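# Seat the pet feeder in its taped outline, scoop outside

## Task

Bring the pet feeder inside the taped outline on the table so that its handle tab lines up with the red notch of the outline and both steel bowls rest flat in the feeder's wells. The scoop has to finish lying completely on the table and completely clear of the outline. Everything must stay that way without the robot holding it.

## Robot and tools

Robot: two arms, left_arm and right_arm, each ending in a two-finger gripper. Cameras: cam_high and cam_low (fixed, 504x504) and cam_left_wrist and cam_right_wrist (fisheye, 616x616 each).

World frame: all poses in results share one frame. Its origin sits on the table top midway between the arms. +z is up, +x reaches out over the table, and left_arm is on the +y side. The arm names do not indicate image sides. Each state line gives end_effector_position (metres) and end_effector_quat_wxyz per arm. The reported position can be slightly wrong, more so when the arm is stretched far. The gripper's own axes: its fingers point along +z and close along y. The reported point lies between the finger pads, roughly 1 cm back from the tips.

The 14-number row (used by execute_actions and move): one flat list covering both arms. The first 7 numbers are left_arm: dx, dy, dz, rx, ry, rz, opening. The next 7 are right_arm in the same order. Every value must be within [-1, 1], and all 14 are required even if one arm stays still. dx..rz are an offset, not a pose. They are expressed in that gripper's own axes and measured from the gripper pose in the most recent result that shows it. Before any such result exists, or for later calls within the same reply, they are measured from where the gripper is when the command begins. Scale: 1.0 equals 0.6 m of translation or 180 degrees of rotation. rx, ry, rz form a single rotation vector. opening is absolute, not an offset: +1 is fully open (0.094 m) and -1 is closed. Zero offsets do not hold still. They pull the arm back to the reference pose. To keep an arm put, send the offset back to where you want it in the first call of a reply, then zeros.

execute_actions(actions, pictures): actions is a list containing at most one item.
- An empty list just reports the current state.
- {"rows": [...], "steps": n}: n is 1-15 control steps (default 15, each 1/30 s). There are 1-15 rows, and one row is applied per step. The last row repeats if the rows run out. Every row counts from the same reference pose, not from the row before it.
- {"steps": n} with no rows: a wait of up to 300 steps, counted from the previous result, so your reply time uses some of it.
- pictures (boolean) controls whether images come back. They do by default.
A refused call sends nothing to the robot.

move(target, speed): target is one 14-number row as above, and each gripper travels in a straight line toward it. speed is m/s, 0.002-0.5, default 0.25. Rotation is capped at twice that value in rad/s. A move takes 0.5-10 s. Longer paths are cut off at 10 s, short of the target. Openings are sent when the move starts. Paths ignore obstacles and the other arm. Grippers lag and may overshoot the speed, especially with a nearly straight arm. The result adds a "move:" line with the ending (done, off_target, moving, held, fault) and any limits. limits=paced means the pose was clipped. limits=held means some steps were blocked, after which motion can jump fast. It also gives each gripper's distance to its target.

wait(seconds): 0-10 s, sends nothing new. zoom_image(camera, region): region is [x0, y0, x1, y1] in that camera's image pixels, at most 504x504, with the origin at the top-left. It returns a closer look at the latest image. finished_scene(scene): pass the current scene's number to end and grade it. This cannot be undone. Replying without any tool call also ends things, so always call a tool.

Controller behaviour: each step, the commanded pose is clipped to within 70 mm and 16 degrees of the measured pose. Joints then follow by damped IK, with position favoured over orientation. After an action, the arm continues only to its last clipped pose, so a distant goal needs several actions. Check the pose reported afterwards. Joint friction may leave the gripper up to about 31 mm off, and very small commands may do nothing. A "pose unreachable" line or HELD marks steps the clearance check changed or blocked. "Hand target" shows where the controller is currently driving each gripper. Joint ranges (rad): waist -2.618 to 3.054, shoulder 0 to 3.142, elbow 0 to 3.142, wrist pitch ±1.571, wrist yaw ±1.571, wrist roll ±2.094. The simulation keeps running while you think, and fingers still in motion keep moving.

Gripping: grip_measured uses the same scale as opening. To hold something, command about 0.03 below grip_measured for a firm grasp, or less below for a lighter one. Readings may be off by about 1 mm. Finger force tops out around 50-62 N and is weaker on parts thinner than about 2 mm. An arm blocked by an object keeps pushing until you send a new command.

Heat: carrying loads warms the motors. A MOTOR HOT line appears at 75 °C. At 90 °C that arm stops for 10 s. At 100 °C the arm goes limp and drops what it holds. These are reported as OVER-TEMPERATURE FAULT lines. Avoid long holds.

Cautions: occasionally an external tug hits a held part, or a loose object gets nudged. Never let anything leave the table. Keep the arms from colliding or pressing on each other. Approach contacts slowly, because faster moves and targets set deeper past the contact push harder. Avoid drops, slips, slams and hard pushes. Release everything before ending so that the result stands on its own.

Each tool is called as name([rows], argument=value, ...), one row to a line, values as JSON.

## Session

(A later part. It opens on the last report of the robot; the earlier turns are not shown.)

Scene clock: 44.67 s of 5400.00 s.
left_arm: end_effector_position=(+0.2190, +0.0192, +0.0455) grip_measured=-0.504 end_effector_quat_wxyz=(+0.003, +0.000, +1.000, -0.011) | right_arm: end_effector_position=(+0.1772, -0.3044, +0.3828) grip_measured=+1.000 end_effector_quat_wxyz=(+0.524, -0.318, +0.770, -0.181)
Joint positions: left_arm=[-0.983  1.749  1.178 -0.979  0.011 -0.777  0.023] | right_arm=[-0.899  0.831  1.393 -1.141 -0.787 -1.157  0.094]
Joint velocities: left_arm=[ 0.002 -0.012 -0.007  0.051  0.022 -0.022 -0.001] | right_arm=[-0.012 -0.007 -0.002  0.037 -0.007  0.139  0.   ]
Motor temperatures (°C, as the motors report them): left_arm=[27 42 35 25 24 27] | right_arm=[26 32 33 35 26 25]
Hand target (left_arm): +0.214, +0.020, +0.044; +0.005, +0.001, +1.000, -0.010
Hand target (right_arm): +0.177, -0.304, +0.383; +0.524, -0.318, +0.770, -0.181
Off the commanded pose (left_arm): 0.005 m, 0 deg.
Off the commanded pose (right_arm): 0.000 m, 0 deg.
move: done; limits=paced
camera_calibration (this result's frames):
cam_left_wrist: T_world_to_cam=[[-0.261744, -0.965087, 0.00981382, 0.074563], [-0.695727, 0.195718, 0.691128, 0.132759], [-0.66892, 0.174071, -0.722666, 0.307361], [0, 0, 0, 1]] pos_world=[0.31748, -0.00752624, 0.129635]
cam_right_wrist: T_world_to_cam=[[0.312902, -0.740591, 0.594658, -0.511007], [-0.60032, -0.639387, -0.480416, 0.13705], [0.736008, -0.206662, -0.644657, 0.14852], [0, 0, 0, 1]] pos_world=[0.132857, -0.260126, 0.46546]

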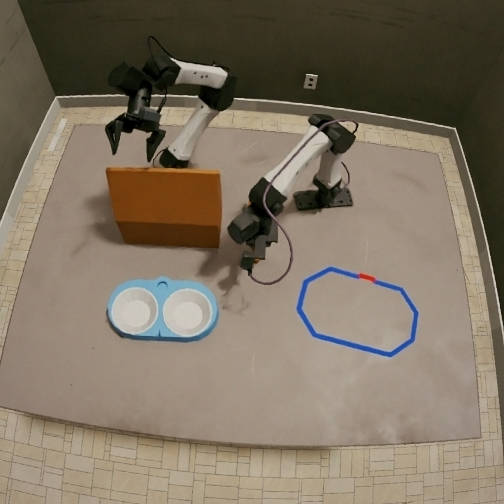

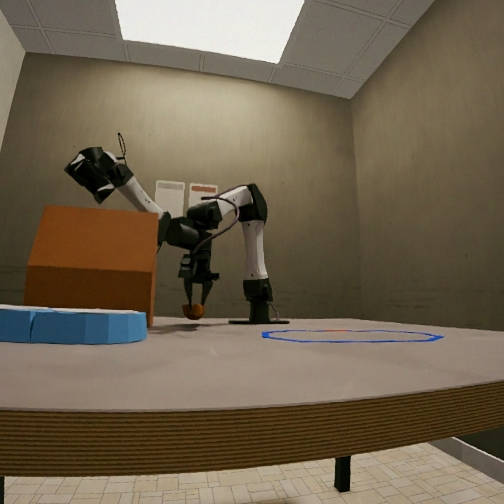

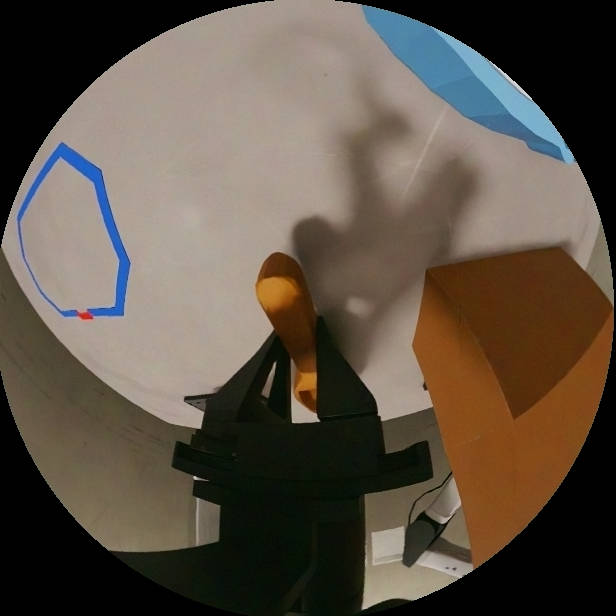

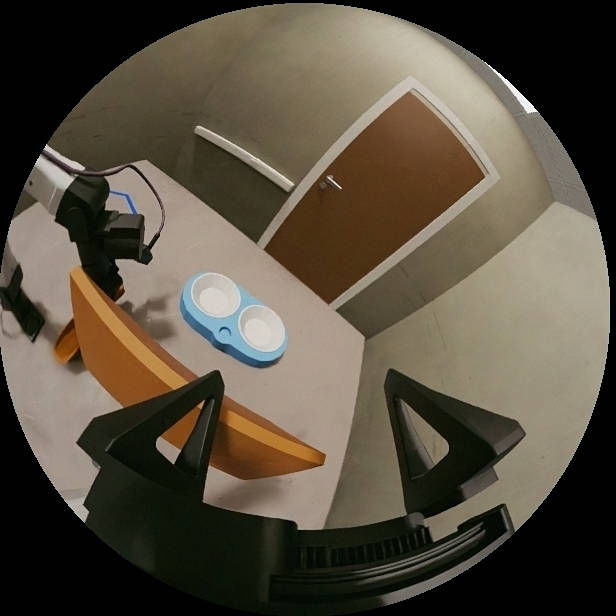

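move(target=[0,0,0.035,0,0,0,-0.56, 0,0,0,0,0,0,1], speed=0.03)

move(target=[0,0,0,0,0,0,0.2, 0,0,0,0,0,0,1])

move(target=[0,0,-0.12,0,0,0,0.2, 0,0,0,0,0,0,1], speed=0.1)

move(target=[-0.3,0,0,0,0,0,0.75, 0,0,0,0,0,0,1], speed=0.2)

move(target=[-0.02,-0.23,0,0,0,-0.167,0.75, 0,0,0,0,0,0,1], speed=0.12)

Scene clock: 59.90 s of 5400.00 s.
left_arm: end_effector_position=(+0.2229, +0.0154, +0.0339) grip_measured=-0.504 end_effector_quat_wxyz=(+0.011, -0.001, +1.000, -0.019) | right_arm: end_effector_position=(+0.1772, -0.3044, +0.3828) grip_measured=+1.000 end_effector_quat_wxyz=(+0.524, -0.318, +0.770, -0.181)
Joint positions: left_arm=[-0.983  1.765  1.147 -0.91   0.011 -0.78   0.023] | right_arm=[-0.899  0.831  1.393 -1.141 -0.787 -1.157  0.094]
Joint velocities: left_arm=[-0.007 -0.007  0.027  0.037  0.007 -0.007  0.   ] | right_arm=[-0.007 -0.007 -0.002  0.007 -0.022 -0.037  0.   ]
Motor temperatures (°C, as the motors report them): left_arm=[27 43 34 25 24 27] | right_arm=[26 31 33 36 26 25]
Hand target (left_arm): +0.219, +0.019, +0.025; +0.003, +0.000, +1.000, -0.011
Hand target (right_arm): +0.177, -0.304, +0.383; +0.524, -0.318, +0.770, -0.181
Off the commanded pose (left_arm): 0.011 m, 1 deg.
Off the commanded pose (right_arm): 0.000 m, 0 deg.
After step 90, 11.20 s passed at rest.
move: off_target (left_arm)
camera_calibration (this result's frames):
cam_left_wrist: T_world_to_cam=[[-0.259029, -0.965654, 0.0204233, 0.07112], [-0.707247, 0.204029, 0.676885, 0.147155], [-0.657804, 0.160889, -0.735805, 0.300418], [0, 0, 0, 1]] pos_world=[0.320113, -0.00968037, 0.11999]
cam_right_wrist: T_world_to_cam=[[0.312902, -0.740591, 0.594658, -0.511007], [-0.60032, -0.639387, -0.480416, 0.13705], [0.736008, -0.206662, -0.644657, 0.14852], [0, 0, 0, 1]] pos_world=[0.132857, -0.260126, 0.46546]

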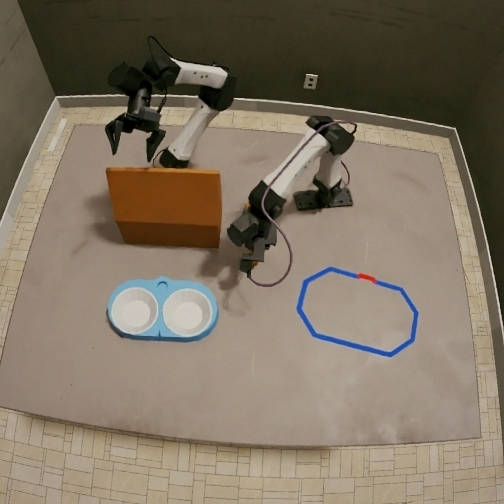

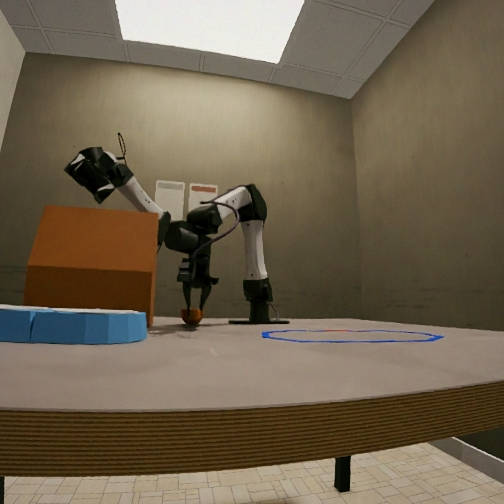

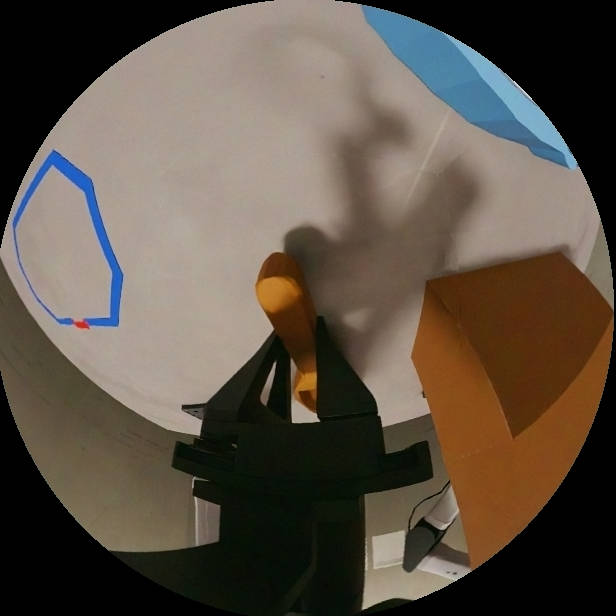

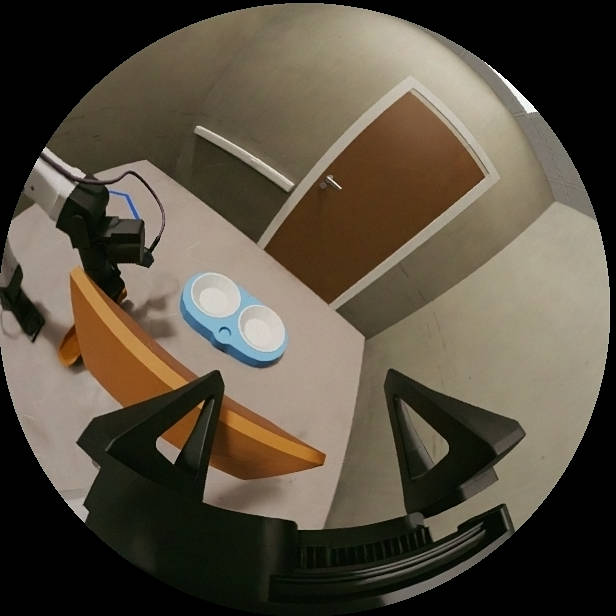

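Scene clock: 60.40 s of 5400.00 s.
left_arm: end_effector_position=(+0.2229, +0.0154, +0.0339) grip_measured=+0.198 end_effector_quat_wxyz=(+0.011, -0.001, +1.000, -0.019) | right_arm: end_effector_position=(+0.1772, -0.3044, +0.3828) grip_measured=+1.000 end_effector_quat_wxyz=(+0.524, -0.318, +0.770, -0.181)
Joint positions: left_arm=[-0.983  1.765  1.147 -0.91   0.011 -0.78   0.056] | right_arm=[-0.899  0.831  1.393 -1.141 -0.787 -1.157  0.094]
Joint velocities: left_arm=[ 0.002 -0.017  0.012  0.022 -0.051  0.051 -0.001] | right_arm=[ 0.002  0.002 -0.027 -0.037  0.007  0.037  0.   ]
Motor temperatures (°C, as the motors report them): left_arm=[27 43 34 25 24 27] | right_arm=[26 31 33 36 26 25]
Hand target (left_arm): +0.223, +0.015, +0.034; +0.011, -0.001, +1.000, -0.019
Hand target (right_arm): +0.177, -0.304, +0.383; +0.524, -0.318, +0.770, -0.181
Off the commanded pose (left_arm): 0.000 m, 0 deg.
Off the commanded pose (right_arm): 0.000 m, 0 deg.
move: done
camera_calibration (this result's frames):
cam_left_wrist: T_world_to_cam=[[-0.259029, -0.965654, 0.0204233, 0.07112], [-0.707247, 0.204029, 0.676885, 0.147155], [-0.657804, 0.160889, -0.735805, 0.300418], [0, 0, 0, 1]] pos_world=[0.320113, -0.00968037, 0.11999]
cam_right_wrist: T_world_to_cam=[[0.312902, -0.740591, 0.594658, -0.511007], [-0.60032, -0.639387, -0.480416, 0.13705], [0.736008, -0.206662, -0.644657, 0.14852], [0, 0, 0, 1]] pos_world=[0.132857, -0.260126, 0.46546]

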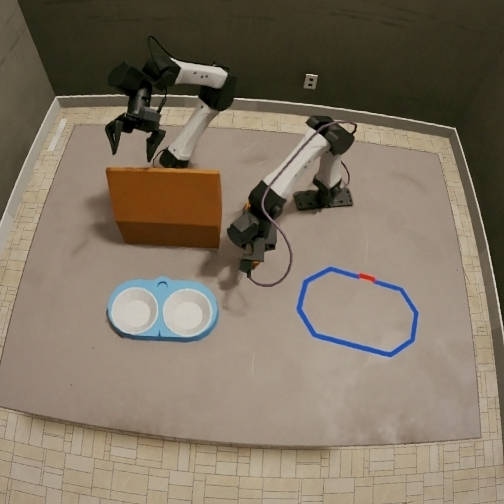

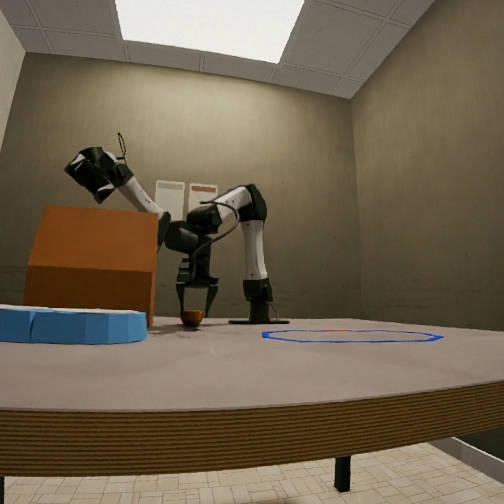

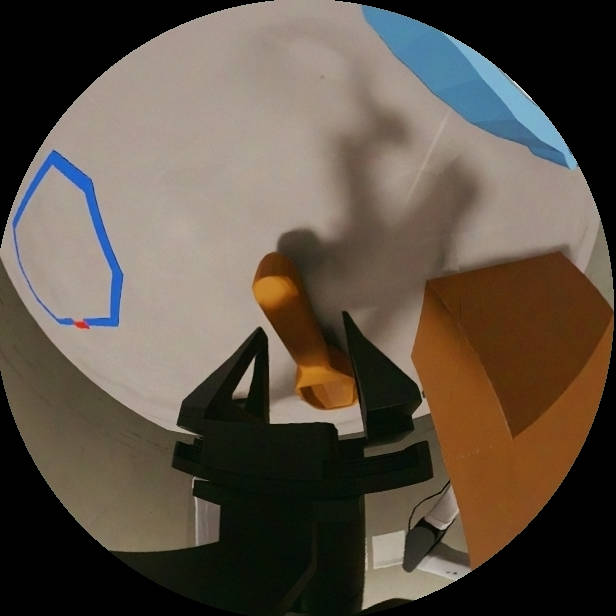

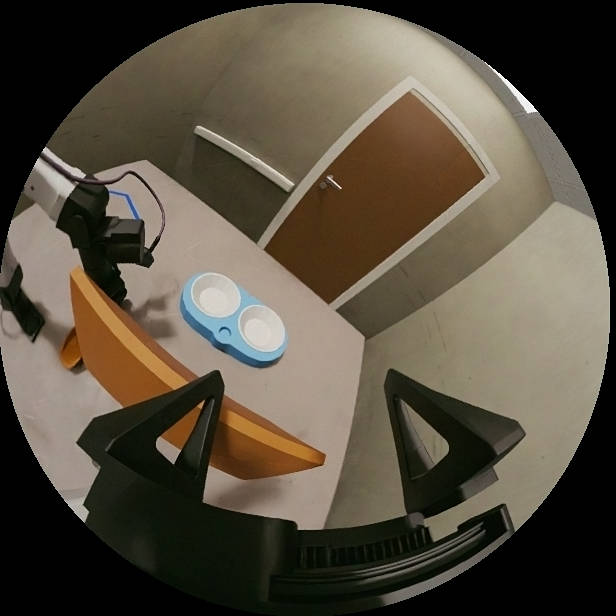

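Scene clock: 61.70 s of 5400.00 s.
left_arm: end_effector_position=(+0.2200, +0.0183, +0.0996) grip_measured=+0.198 end_effector_quat_wxyz=(+0.008, -0.001, +1.000, -0.016) | right_arm: end_effector_position=(+0.1772, -0.3044, +0.3828) grip_measured=+1.000 end_effector_quat_wxyz=(+0.524, -0.318, +0.770, -0.181)
Joint positions: left_arm=[-0.983  1.697  1.338 -1.178  0.011 -0.78   0.056] | right_arm=[-0.899  0.831  1.393 -1.141 -0.787 -1.157  0.094]
Joint velocities: left_arm=[-0.007 -0.012 -0.007  0.007 -0.022 -0.051  0.   ] | right_arm=[ 0.012 -0.017 -0.027  0.022 -0.051  0.007  0.   ]
Motor temperatures (°C, as the motors report them): left_arm=[27 43 34 25 24 27] | right_arm=[26 31 33 36 26 25]
Hand target (left_arm): +0.222, +0.018, +0.106; +0.012, -0.001, +1.000, -0.019
Hand target (right_arm): +0.177, -0.304, +0.383; +0.524, -0.318, +0.770, -0.181
Off the commanded pose (left_arm): 0.006 m, 1 deg.
Off the commanded pose (right_arm): 0.000 m, 0 deg.
move: done
camera_calibration (this result's frames):
cam_left_wrist: T_world_to_cam=[[-0.258906, -0.965774, 0.0157247, 0.0722195], [-0.702624, 0.199482, 0.683027, 0.0984854], [-0.662787, 0.165791, -0.730224, 0.346878], [0, 0, 0, 1]] pos_world=[0.317803, -0.00740773, 0.184895]
cam_right_wrist: T_world_to_cam=[[0.312902, -0.740591, 0.594658, -0.511007], [-0.60032, -0.639387, -0.480416, 0.13705], [0.736008, -0.206662, -0.644657, 0.14852], [0, 0, 0, 1]] pos_world=[0.132857, -0.260126, 0.46546]

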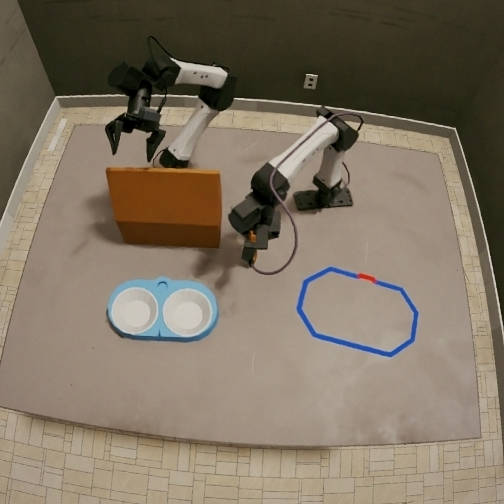

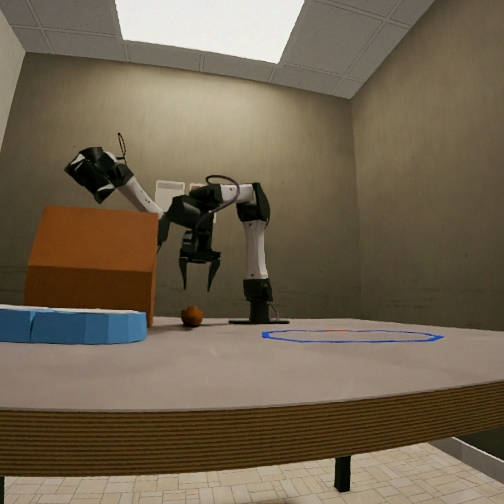

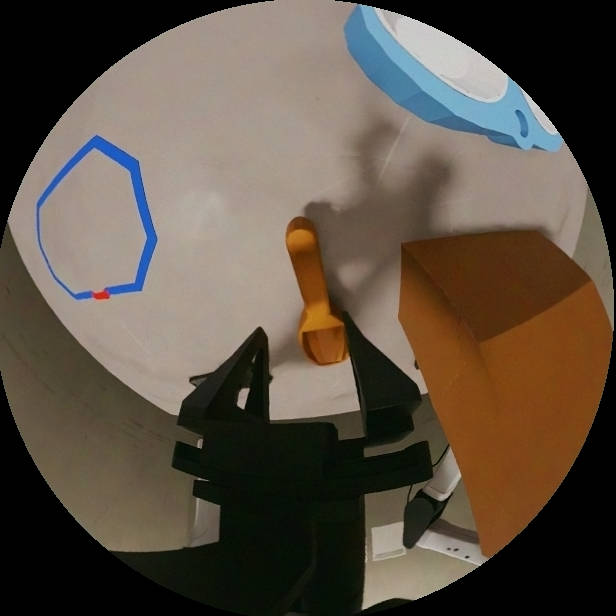

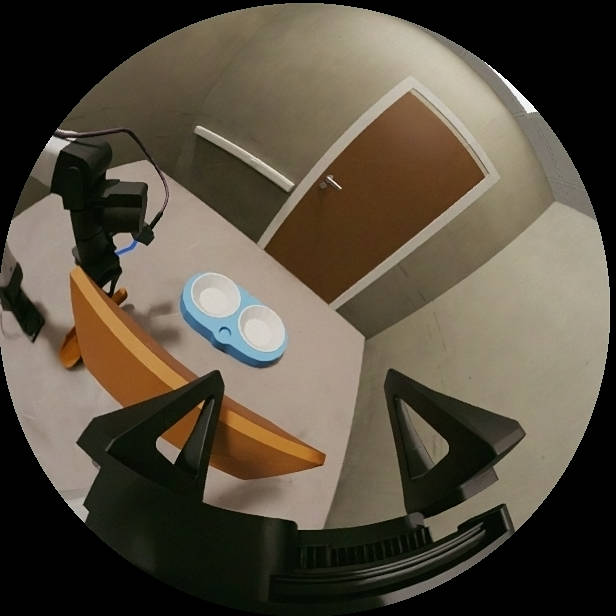

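Scene clock: 63.37 s of 5400.00 s.
left_arm: end_effector_position=(+0.3990, +0.0198, +0.1067) grip_measured=+0.748 end_effector_quat_wxyz=(+0.013, -0.003, +1.000, -0.019) | right_arm: end_effector_position=(+0.1772, -0.3044, +0.3828) grip_measured=+1.000 end_effector_quat_wxyz=(+0.524, -0.318, +0.770, -0.181)
Joint positions: left_arm=[-0.698  2.308  2.24  -1.463  0.021 -0.498  0.082] | right_arm=[-0.899  0.831  1.393 -1.141 -0.787 -1.157  0.094]
Joint velocities: left_arm=[ 0.002 -0.012 -0.007 -0.007  0.022 -0.051 -0.001] | right_arm=[-0.002 -0.002 -0.012 -0.037  0.081 -0.037  0.   ]
Motor temperatures (°C, as the motors report them): left_arm=[27 43 35 25 24 27] | right_arm=[26 31 33 36 26 25]
Hand target (left_arm): +0.400, +0.021, +0.103; +0.006, -0.001, +1.000, -0.018
Hand target (right_arm): +0.177, -0.304, +0.383; +0.524, -0.318, +0.770, -0.181
Off the commanded pose (left_arm): 0.004 m, 1 deg.
Off the commanded pose (right_arm): 0.000 m, 0 deg.
move: done
camera_calibration (this result's frames):
cam_left_wrist: T_world_to_cam=[[-0.256248, -0.966425, 0.0189532, 0.118584], [-0.709751, 0.201429, 0.67504, 0.222749], [-0.656194, 0.159526, -0.737538, 0.468653], [0, 0, 0, 1]] pos_world=[0.496011, -0.00502773, 0.193037]
cam_right_wrist: T_world_to_cam=[[0.312902, -0.740591, 0.594658, -0.511007], [-0.60032, -0.639387, -0.480416, 0.13705], [0.736008, -0.206662, -0.644657, 0.14852], [0, 0, 0, 1]] pos_world=[0.132857, -0.260126, 0.46546]

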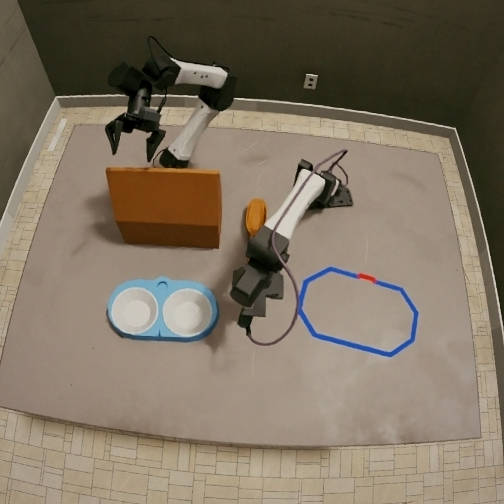

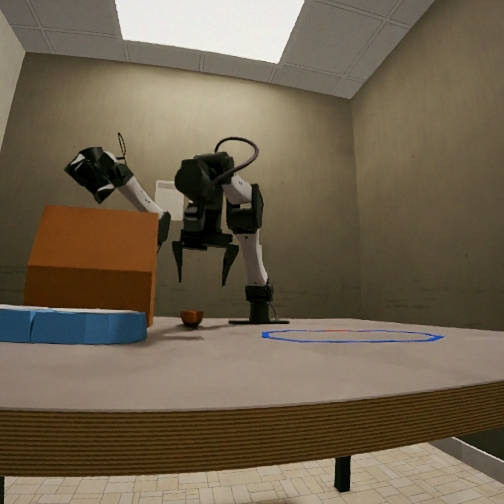

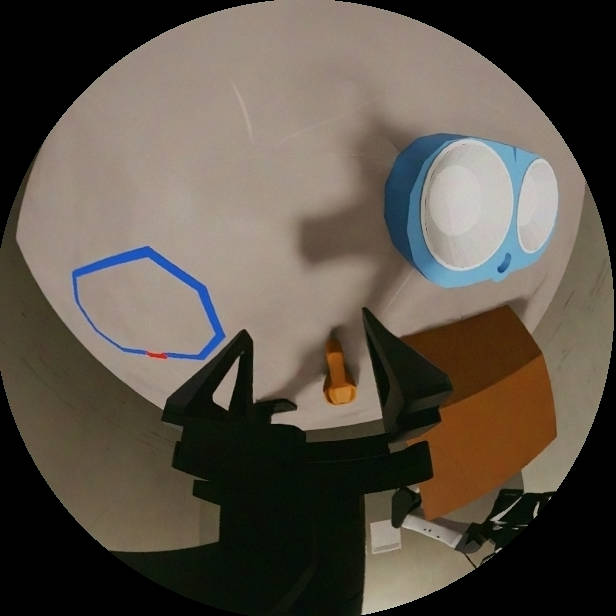

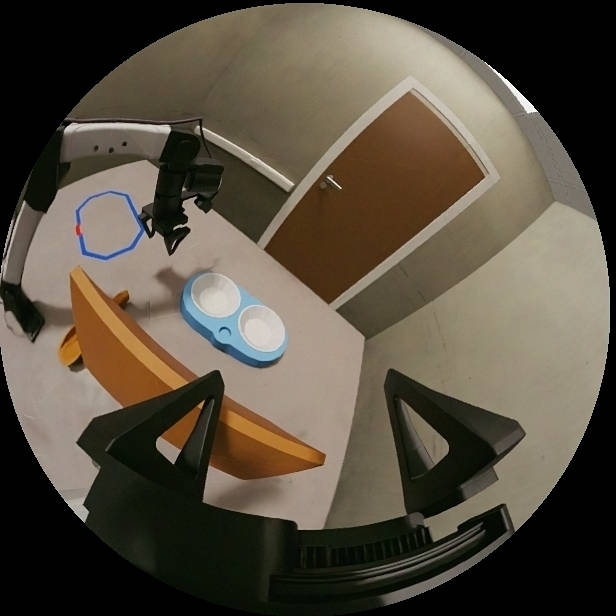

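Scene clock: 66.07 s of 5400.00 s.
left_arm: end_effector_position=(+0.4121, -0.1119, +0.1168) grip_measured=+0.748 end_effector_quat_wxyz=(+0.071, -0.259, +0.957, -0.114) | right_arm: end_effector_position=(+0.1772, -0.3044, +0.3828) grip_measured=+1.000 end_effector_quat_wxyz=(+0.524, -0.318, +0.770, -0.181)
Joint positions: left_arm=[-0.905  2.622  2.83  -1.511  0.013 -1.23   0.082] | right_arm=[-0.899  0.831  1.393 -1.141 -0.787 -1.157  0.094]
Joint velocities: left_arm=[ 0.002  0.012  0.007 -0.11  -0.081  0.022  0.   ] | right_arm=[-0.032  0.002 -0.017 -0.051  0.051 -0.066  0.   ]
Motor temperatures (°C, as the motors report them): left_arm=[27 44 35 25 24 27] | right_arm=[26 31 33 36 26 25]
Hand target (left_arm): +0.414, -0.118, +0.113; +0.075, -0.260, +0.956, -0.117
Hand target (right_arm): +0.177, -0.304, +0.383; +0.524, -0.318, +0.770, -0.181
Off the commanded pose (left_arm): 0.008 m, 13 deg.
Off the commanded pose (right_arm): 0.000 m, 0 deg.
elbow stopped short (left arm): the move would have taken joint 3 (elbow) straighter than the controller allows; a more bent joint 3 avoids this.
move: off_target (left_arm)
camera_calibration (this result's frames):
cam_left_wrist: T_world_to_cam=[[0.241166, -0.946347, 0.215095, -0.231223], [-0.813397, -0.0762084, 0.576695, 0.27492], [-0.529362, -0.314037, -0.788135, 0.40637], [0, 0, 0, 1]] pos_world=[0.494499, -0.0702513, 0.211464]
cam_right_wrist: T_world_to_cam=[[0.312902, -0.740591, 0.594658, -0.511007], [-0.60032, -0.639387, -0.480416, 0.13705], [0.736008, -0.206662, -0.644657, 0.14852], [0, 0, 0, 1]] pos_world=[0.132857, -0.260126, 0.46546]

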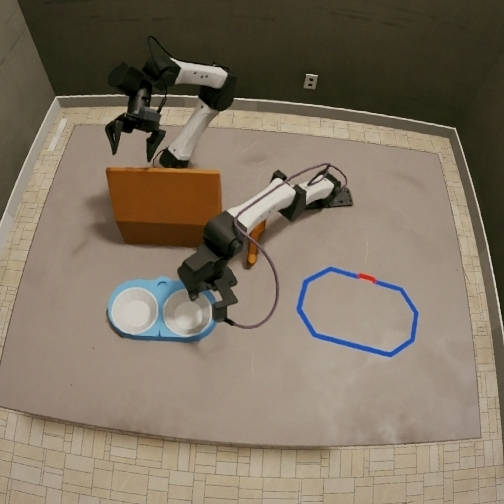

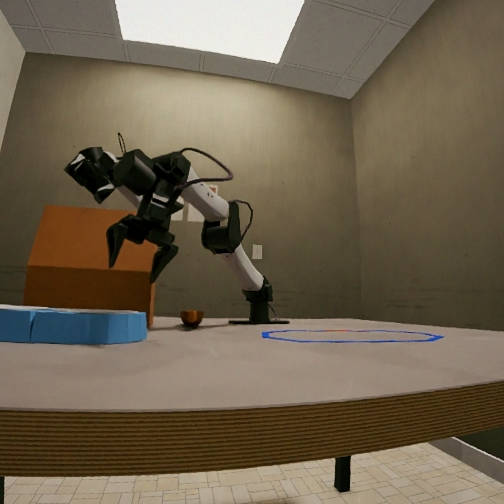

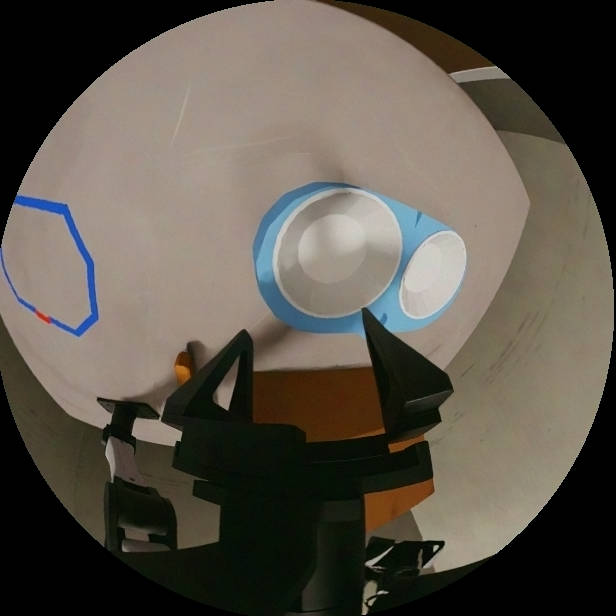

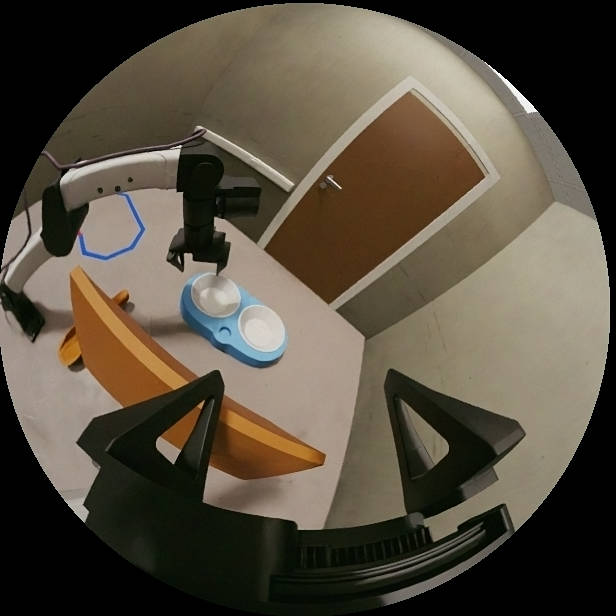

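move(target=[-0.003,0.042,0.093,-0.04,0,0,0.75, 0,0,0,0,0,0,1], speed=0.05)

Scene clock: 73.70 s of 5400.00 s.
left_arm: end_effector_position=(+0.4103, -0.1038, +0.0728) grip_measured=+0.748 end_effector_quat_wxyz=(+0.056, -0.263, +0.961, -0.068) | right_arm: end_effector_position=(+0.1772, -0.3044, +0.3828) grip_measured=+1.000 end_effector_quat_wxyz=(+0.524, -0.318, +0.770, -0.181)
Joint positions: left_arm=[-0.905  2.63   2.68  -1.445 -0.016 -1.233  0.082] | right_arm=[-0.899  0.831  1.393 -1.141 -0.787 -1.157  0.094]
Joint velocities: left_arm=[ 0.012  0.012  0.002 -0.095 -0.007  0.037 -0.001] | right_arm=[ 0.007  0.022  0.002  0.066  0.11  -0.081  0.   ]
Motor temperatures (°C, as the motors report them): left_arm=[27 46 35 26 24 27] | right_arm=[26 30 33 36 26 25]
Hand target (left_arm): +0.411, -0.100, +0.057; +0.053, -0.263, +0.962, -0.053
Hand target (right_arm): +0.177, -0.304, +0.383; +0.524, -0.318, +0.770, -0.181
Off the commanded pose (left_arm): 0.017 m, 2 deg.
Off the commanded pose (right_arm): 0.000 m, 0 deg.
After step 120, 2.03 s passed at rest.
move: off_target (left_arm)
camera_calibration (this result's frames):
cam_left_wrist: T_world_to_cam=[[0.25869, -0.957788, 0.125389, -0.215516], [-0.781257, -0.131116, 0.610283, 0.278013], [-0.568081, -0.255835, -0.782197, 0.394792], [0, 0, 0, 1]] pos_world=[0.497226, -0.0689651, 0.166162]
cam_right_wrist: T_world_to_cam=[[0.312902, -0.740591, 0.594658, -0.511007], [-0.60032, -0.639387, -0.480416, 0.13705], [0.736008, -0.206662, -0.644657, 0.14852], [0, 0, 0, 1]] pos_world=[0.132857, -0.260126, 0.46546]

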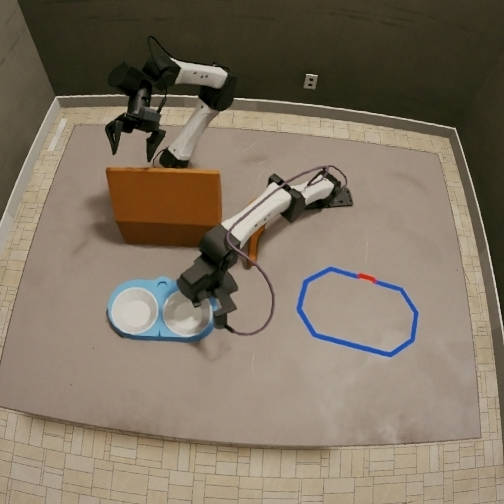

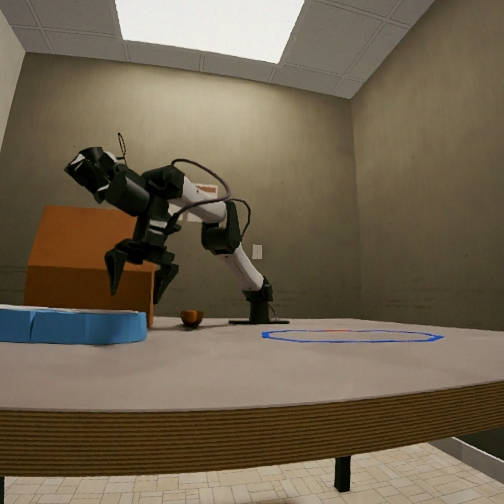

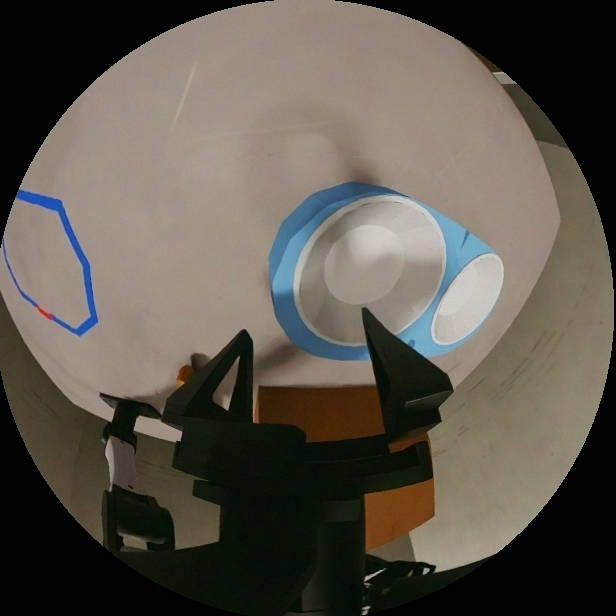

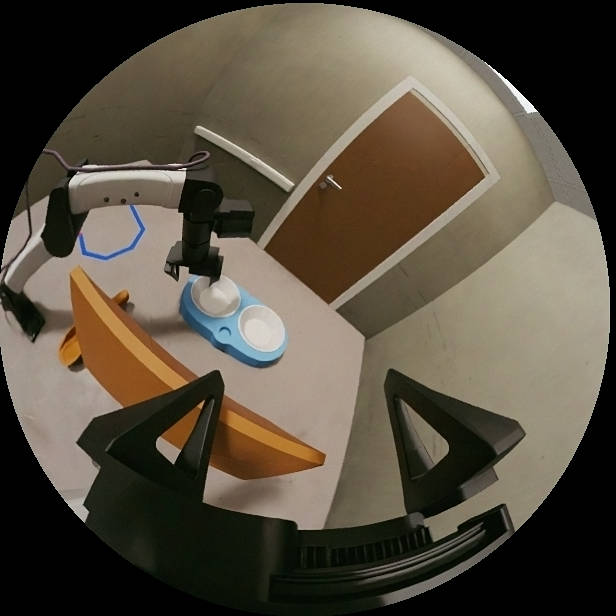

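execute_actions(actions=[])

Scene clock: 87.53 s of 5400.00 s.
left_arm: end_effector_position=(+0.4109, -0.1042, +0.0729) grip_measured=+0.748 end_effector_quat_wxyz=(+0.058, -0.263, +0.961, -0.069) | right_arm: end_effector_position=(+0.1772, -0.3044, +0.3828) grip_measured=+1.000 end_effector_quat_wxyz=(+0.524, -0.318, +0.770, -0.181)
Joint positions: left_arm=[-0.905  2.63   2.68  -1.441 -0.016 -1.233  0.082] | right_arm=[-0.899  0.831  1.393 -1.141 -0.787 -1.157  0.094]
Joint velocities: left_arm=[-0.002 -0.007  0.002 -0.066 -0.022  0.022 -0.001] | right_arm=[ 0.002  0.002 -0.002 -0.11   0.022 -0.037  0.   ]
Motor temperatures (°C, as the motors report them): left_arm=[27 50 35 26 24 27] | right_arm=[26 30 33 37 26 25]
Hand target (left_arm): +0.411, -0.100, +0.057; +0.053, -0.263, +0.962, -0.053
Hand target (right_arm): +0.177, -0.304, +0.383; +0.524, -0.318, +0.770, -0.181
Off the commanded pose (left_arm): 0.017 m, 2 deg.
Off the commanded pose (right_arm): 0.000 m, 0 deg.
Steps of this call (steps 1 to 90: nothing new was sent; then 10.83 s passed at rest). Readings (end_effector_position):
1: left_arm (+0.4104, -0.1039, +0.0728) | right_arm (+0.1772, -0.3044, +0.3828)
2: left_arm (+0.4105, -0.1040, +0.0728) | right_arm (+0.1772, -0.3044, +0.3828)
4: left_arm (+0.4107, -0.1041, +0.0728) | right_arm (+0.1772, -0.3044, +0.3828)
8: left_arm (+0.4109, -0.1042, +0.0729) | right_arm (+0.1772, -0.3044, +0.3828)
90: the state above
camera_calibration (this result's frames):
cam_left_wrist: T_world_to_cam=[[0.258463, -0.957577, 0.127448, -0.216105], [-0.782957, -0.130375, 0.60826, 0.279383], [-0.56584, -0.256999, -0.783439, 0.394154], [0, 0, 0, 1]] pos_world=[0.497628, -0.0692159, 0.166401]
cam_right_wrist: T_world_to_cam=[[0.312902, -0.740591, 0.594658, -0.511007], [-0.60032, -0.639387, -0.480416, 0.13705], [0.736008, -0.206662, -0.644657, 0.14852], [0, 0, 0, 1]] pos_world=[0.132857, -0.260126, 0.46546]

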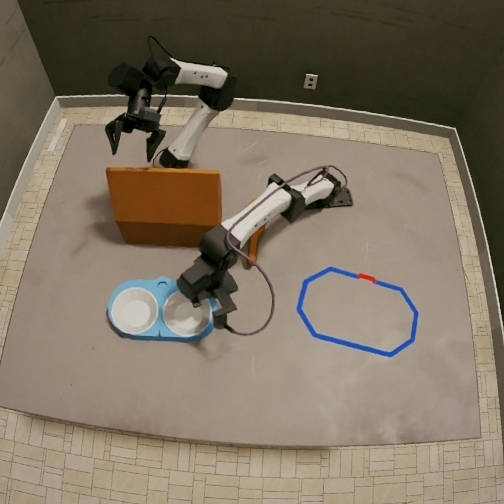

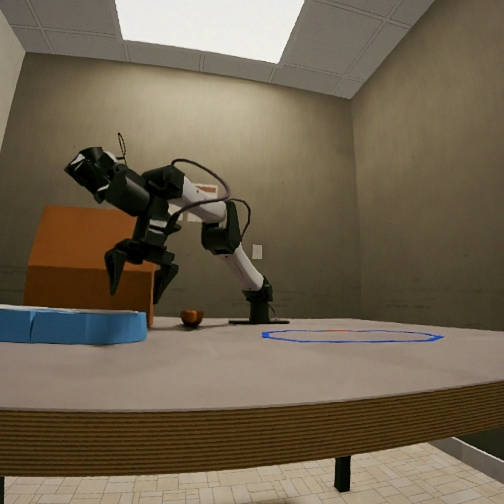

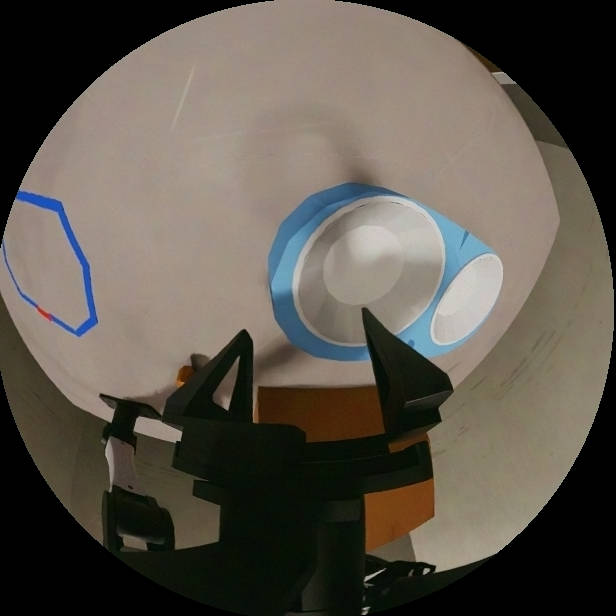

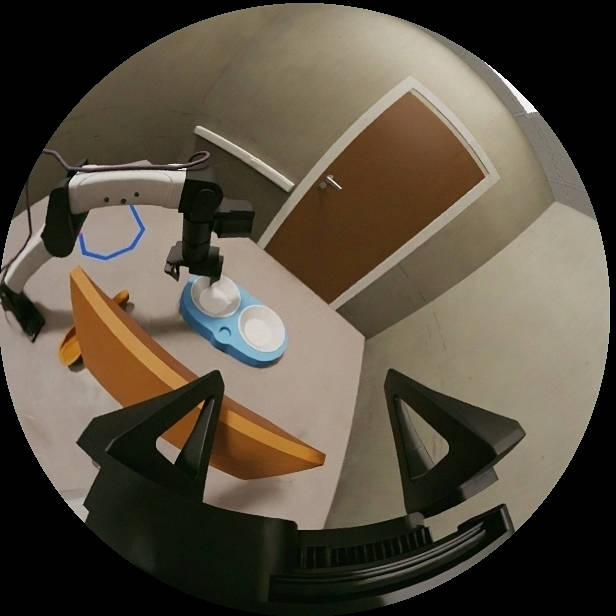

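move(target=[0.005,0.012,0.075,0,0,0,0.75,0,0,0,0,0,0,1], speed=0.03)

Scene clock: 95.67 s of 5400.00 s.
left_arm: end_effector_position=(+0.4120, -0.1051, +0.0287) grip_measured=+0.748 end_effector_quat_wxyz=(+0.058, -0.263, +0.960, -0.069) | right_arm: end_effector_position=(+0.1772, -0.3044, +0.3828) grip_measured=+1.000 end_effector_quat_wxyz=(+0.524, -0.318, +0.770, -0.181)
Joint positions: left_arm=[-0.905  2.564  2.376 -1.202 -0.016 -1.233  0.082] | right_arm=[-0.899  0.831  1.393 -1.141 -0.787 -1.157  0.094]
Joint velocities: left_arm=[ 0.002 -0.007 -0.022 -0.037 -0.007  0.066 -0.001] | right_arm=[-0.007 -0.017  0.012  0.051 -0.139 -0.007  0.   ]
Motor temperatures (°C, as the motors report them): left_arm=[27 53 35 26 24 27] | right_arm=[26 30 33 37 26 25]
Hand target (left_arm): +0.411, -0.104, +0.027; +0.057, -0.263, +0.961, -0.069
Hand target (right_arm): +0.177, -0.304, +0.383; +0.524, -0.318, +0.770, -0.181
Off the commanded pose (left_arm): 0.002 m, 0 deg.
Off the commanded pose (right_arm): 0.000 m, 0 deg.
After step 90, 3.17 s passed at rest.
move: done
camera_calibration (this result's frames):
cam_left_wrist: T_world_to_cam=[[0.258351, -0.957483, 0.128379, -0.211626], [-0.78349, -0.129927, 0.60767, 0.307282], [-0.565153, -0.257576, -0.783745, 0.359601], [0, 0, 0, 1]] pos_world=[0.498656, -0.0700798, 0.122278]
cam_right_wrist: T_world_to_cam=[[0.312902, -0.740591, 0.594658, -0.511007], [-0.60032, -0.639387, -0.480416, 0.13705], [0.736008, -0.206662, -0.644657, 0.14852], [0, 0, 0, 1]] pos_world=[0.132857, -0.260126, 0.46546]

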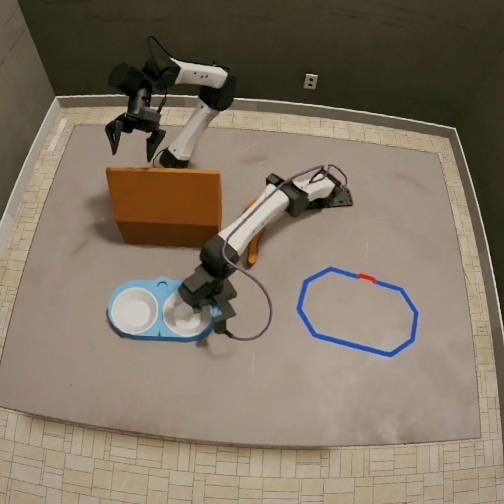

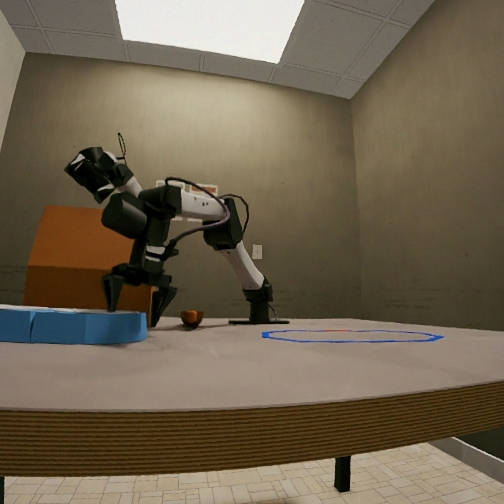

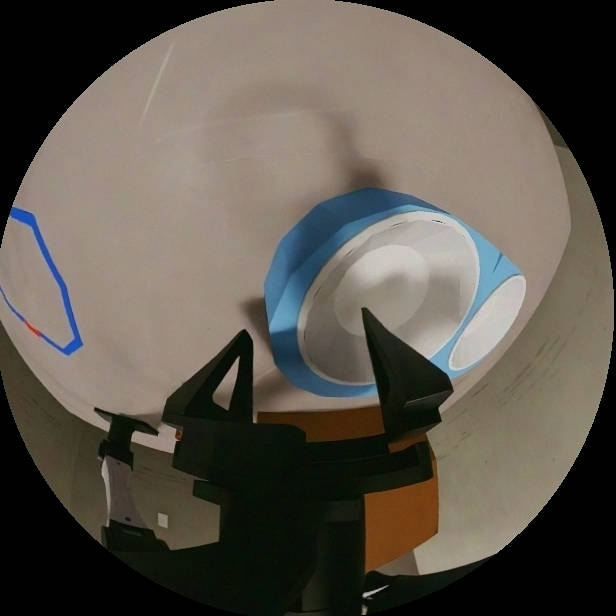

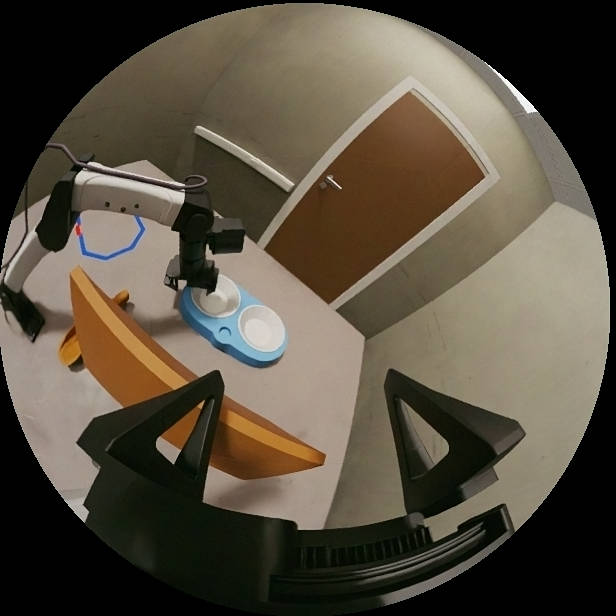

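Close.

move(target=[0,0,0,0,0,0,-0.1,0,0,0,0,0,0,1], speed=0.03)

Scene clock: 98.60 s of 5400.00 s.
left_arm: end_effector_position=(+0.4115, -0.1045, +0.0286) grip_measured=-0.097 end_effector_quat_wxyz=(+0.057, -0.263, +0.961, -0.068) | right_arm: end_effector_position=(+0.1772, -0.3044, +0.3828) grip_measured=+1.000 end_effector_quat_wxyz=(+0.524, -0.318, +0.770, -0.181)
Joint positions: left_arm=[-0.905  2.564  2.376 -1.205 -0.017 -1.232  0.042] | right_arm=[-0.899  0.831  1.393 -1.141 -0.787 -1.157  0.094]
Joint velocities: left_arm=[ 0.002  0.007 -0.012 -0.022 -0.051 -0.007  0.001] | right_arm=[-0.007  0.007 -0.002  0.066 -0.022 -0.022  0.   ]
Motor temperatures (°C, as the motors report them): left_arm=[27 54 35 26 24 27] | right_arm=[26 30 33 37 26 25]
Hand target (left_arm): +0.412, -0.105, +0.029; +0.058, -0.263, +0.960, -0.069
Hand target (right_arm): +0.177, -0.304, +0.383; +0.524, -0.318, +0.770, -0.181
Off the commanded pose (left_arm): 0.001 m, 0 deg.
Off the commanded pose (right_arm): 0.000 m, 0 deg.
move: done
camera_calibration (this result's frames):
cam_left_wrist: T_world_to_cam=[[0.258422, -0.957924, 0.124902, -0.210795], [-0.782378, -0.131694, 0.60872, 0.306388], [-0.566659, -0.255028, -0.783492, 0.360253], [0, 0, 0, 1]] pos_world=[0.498326, -0.0697018, 0.122079]
cam_right_wrist: T_world_to_cam=[[0.312902, -0.740591, 0.594658, -0.511007], [-0.60032, -0.639387, -0.480416, 0.13705], [0.736008, -0.206662, -0.644657, 0.14852], [0, 0, 0, 1]] pos_world=[0.132857, -0.260126, 0.46546]

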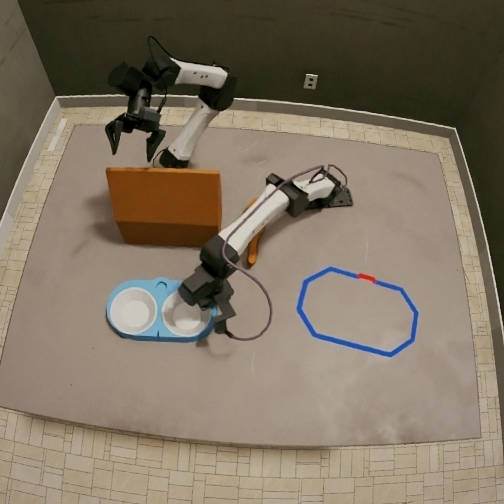

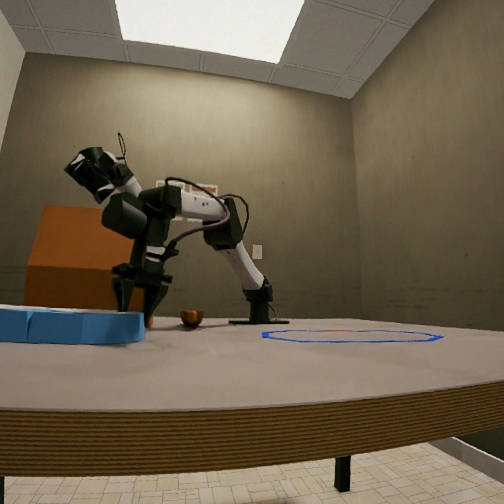

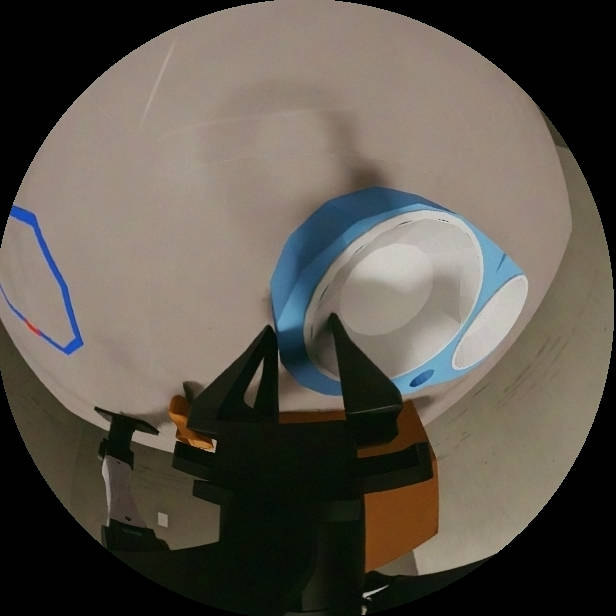

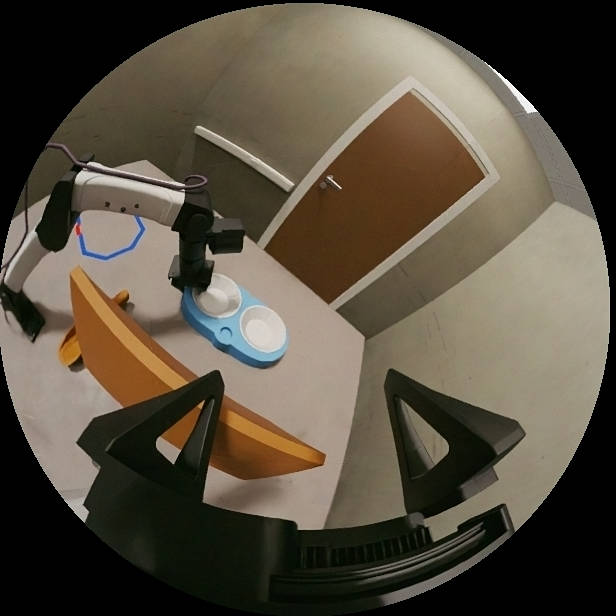

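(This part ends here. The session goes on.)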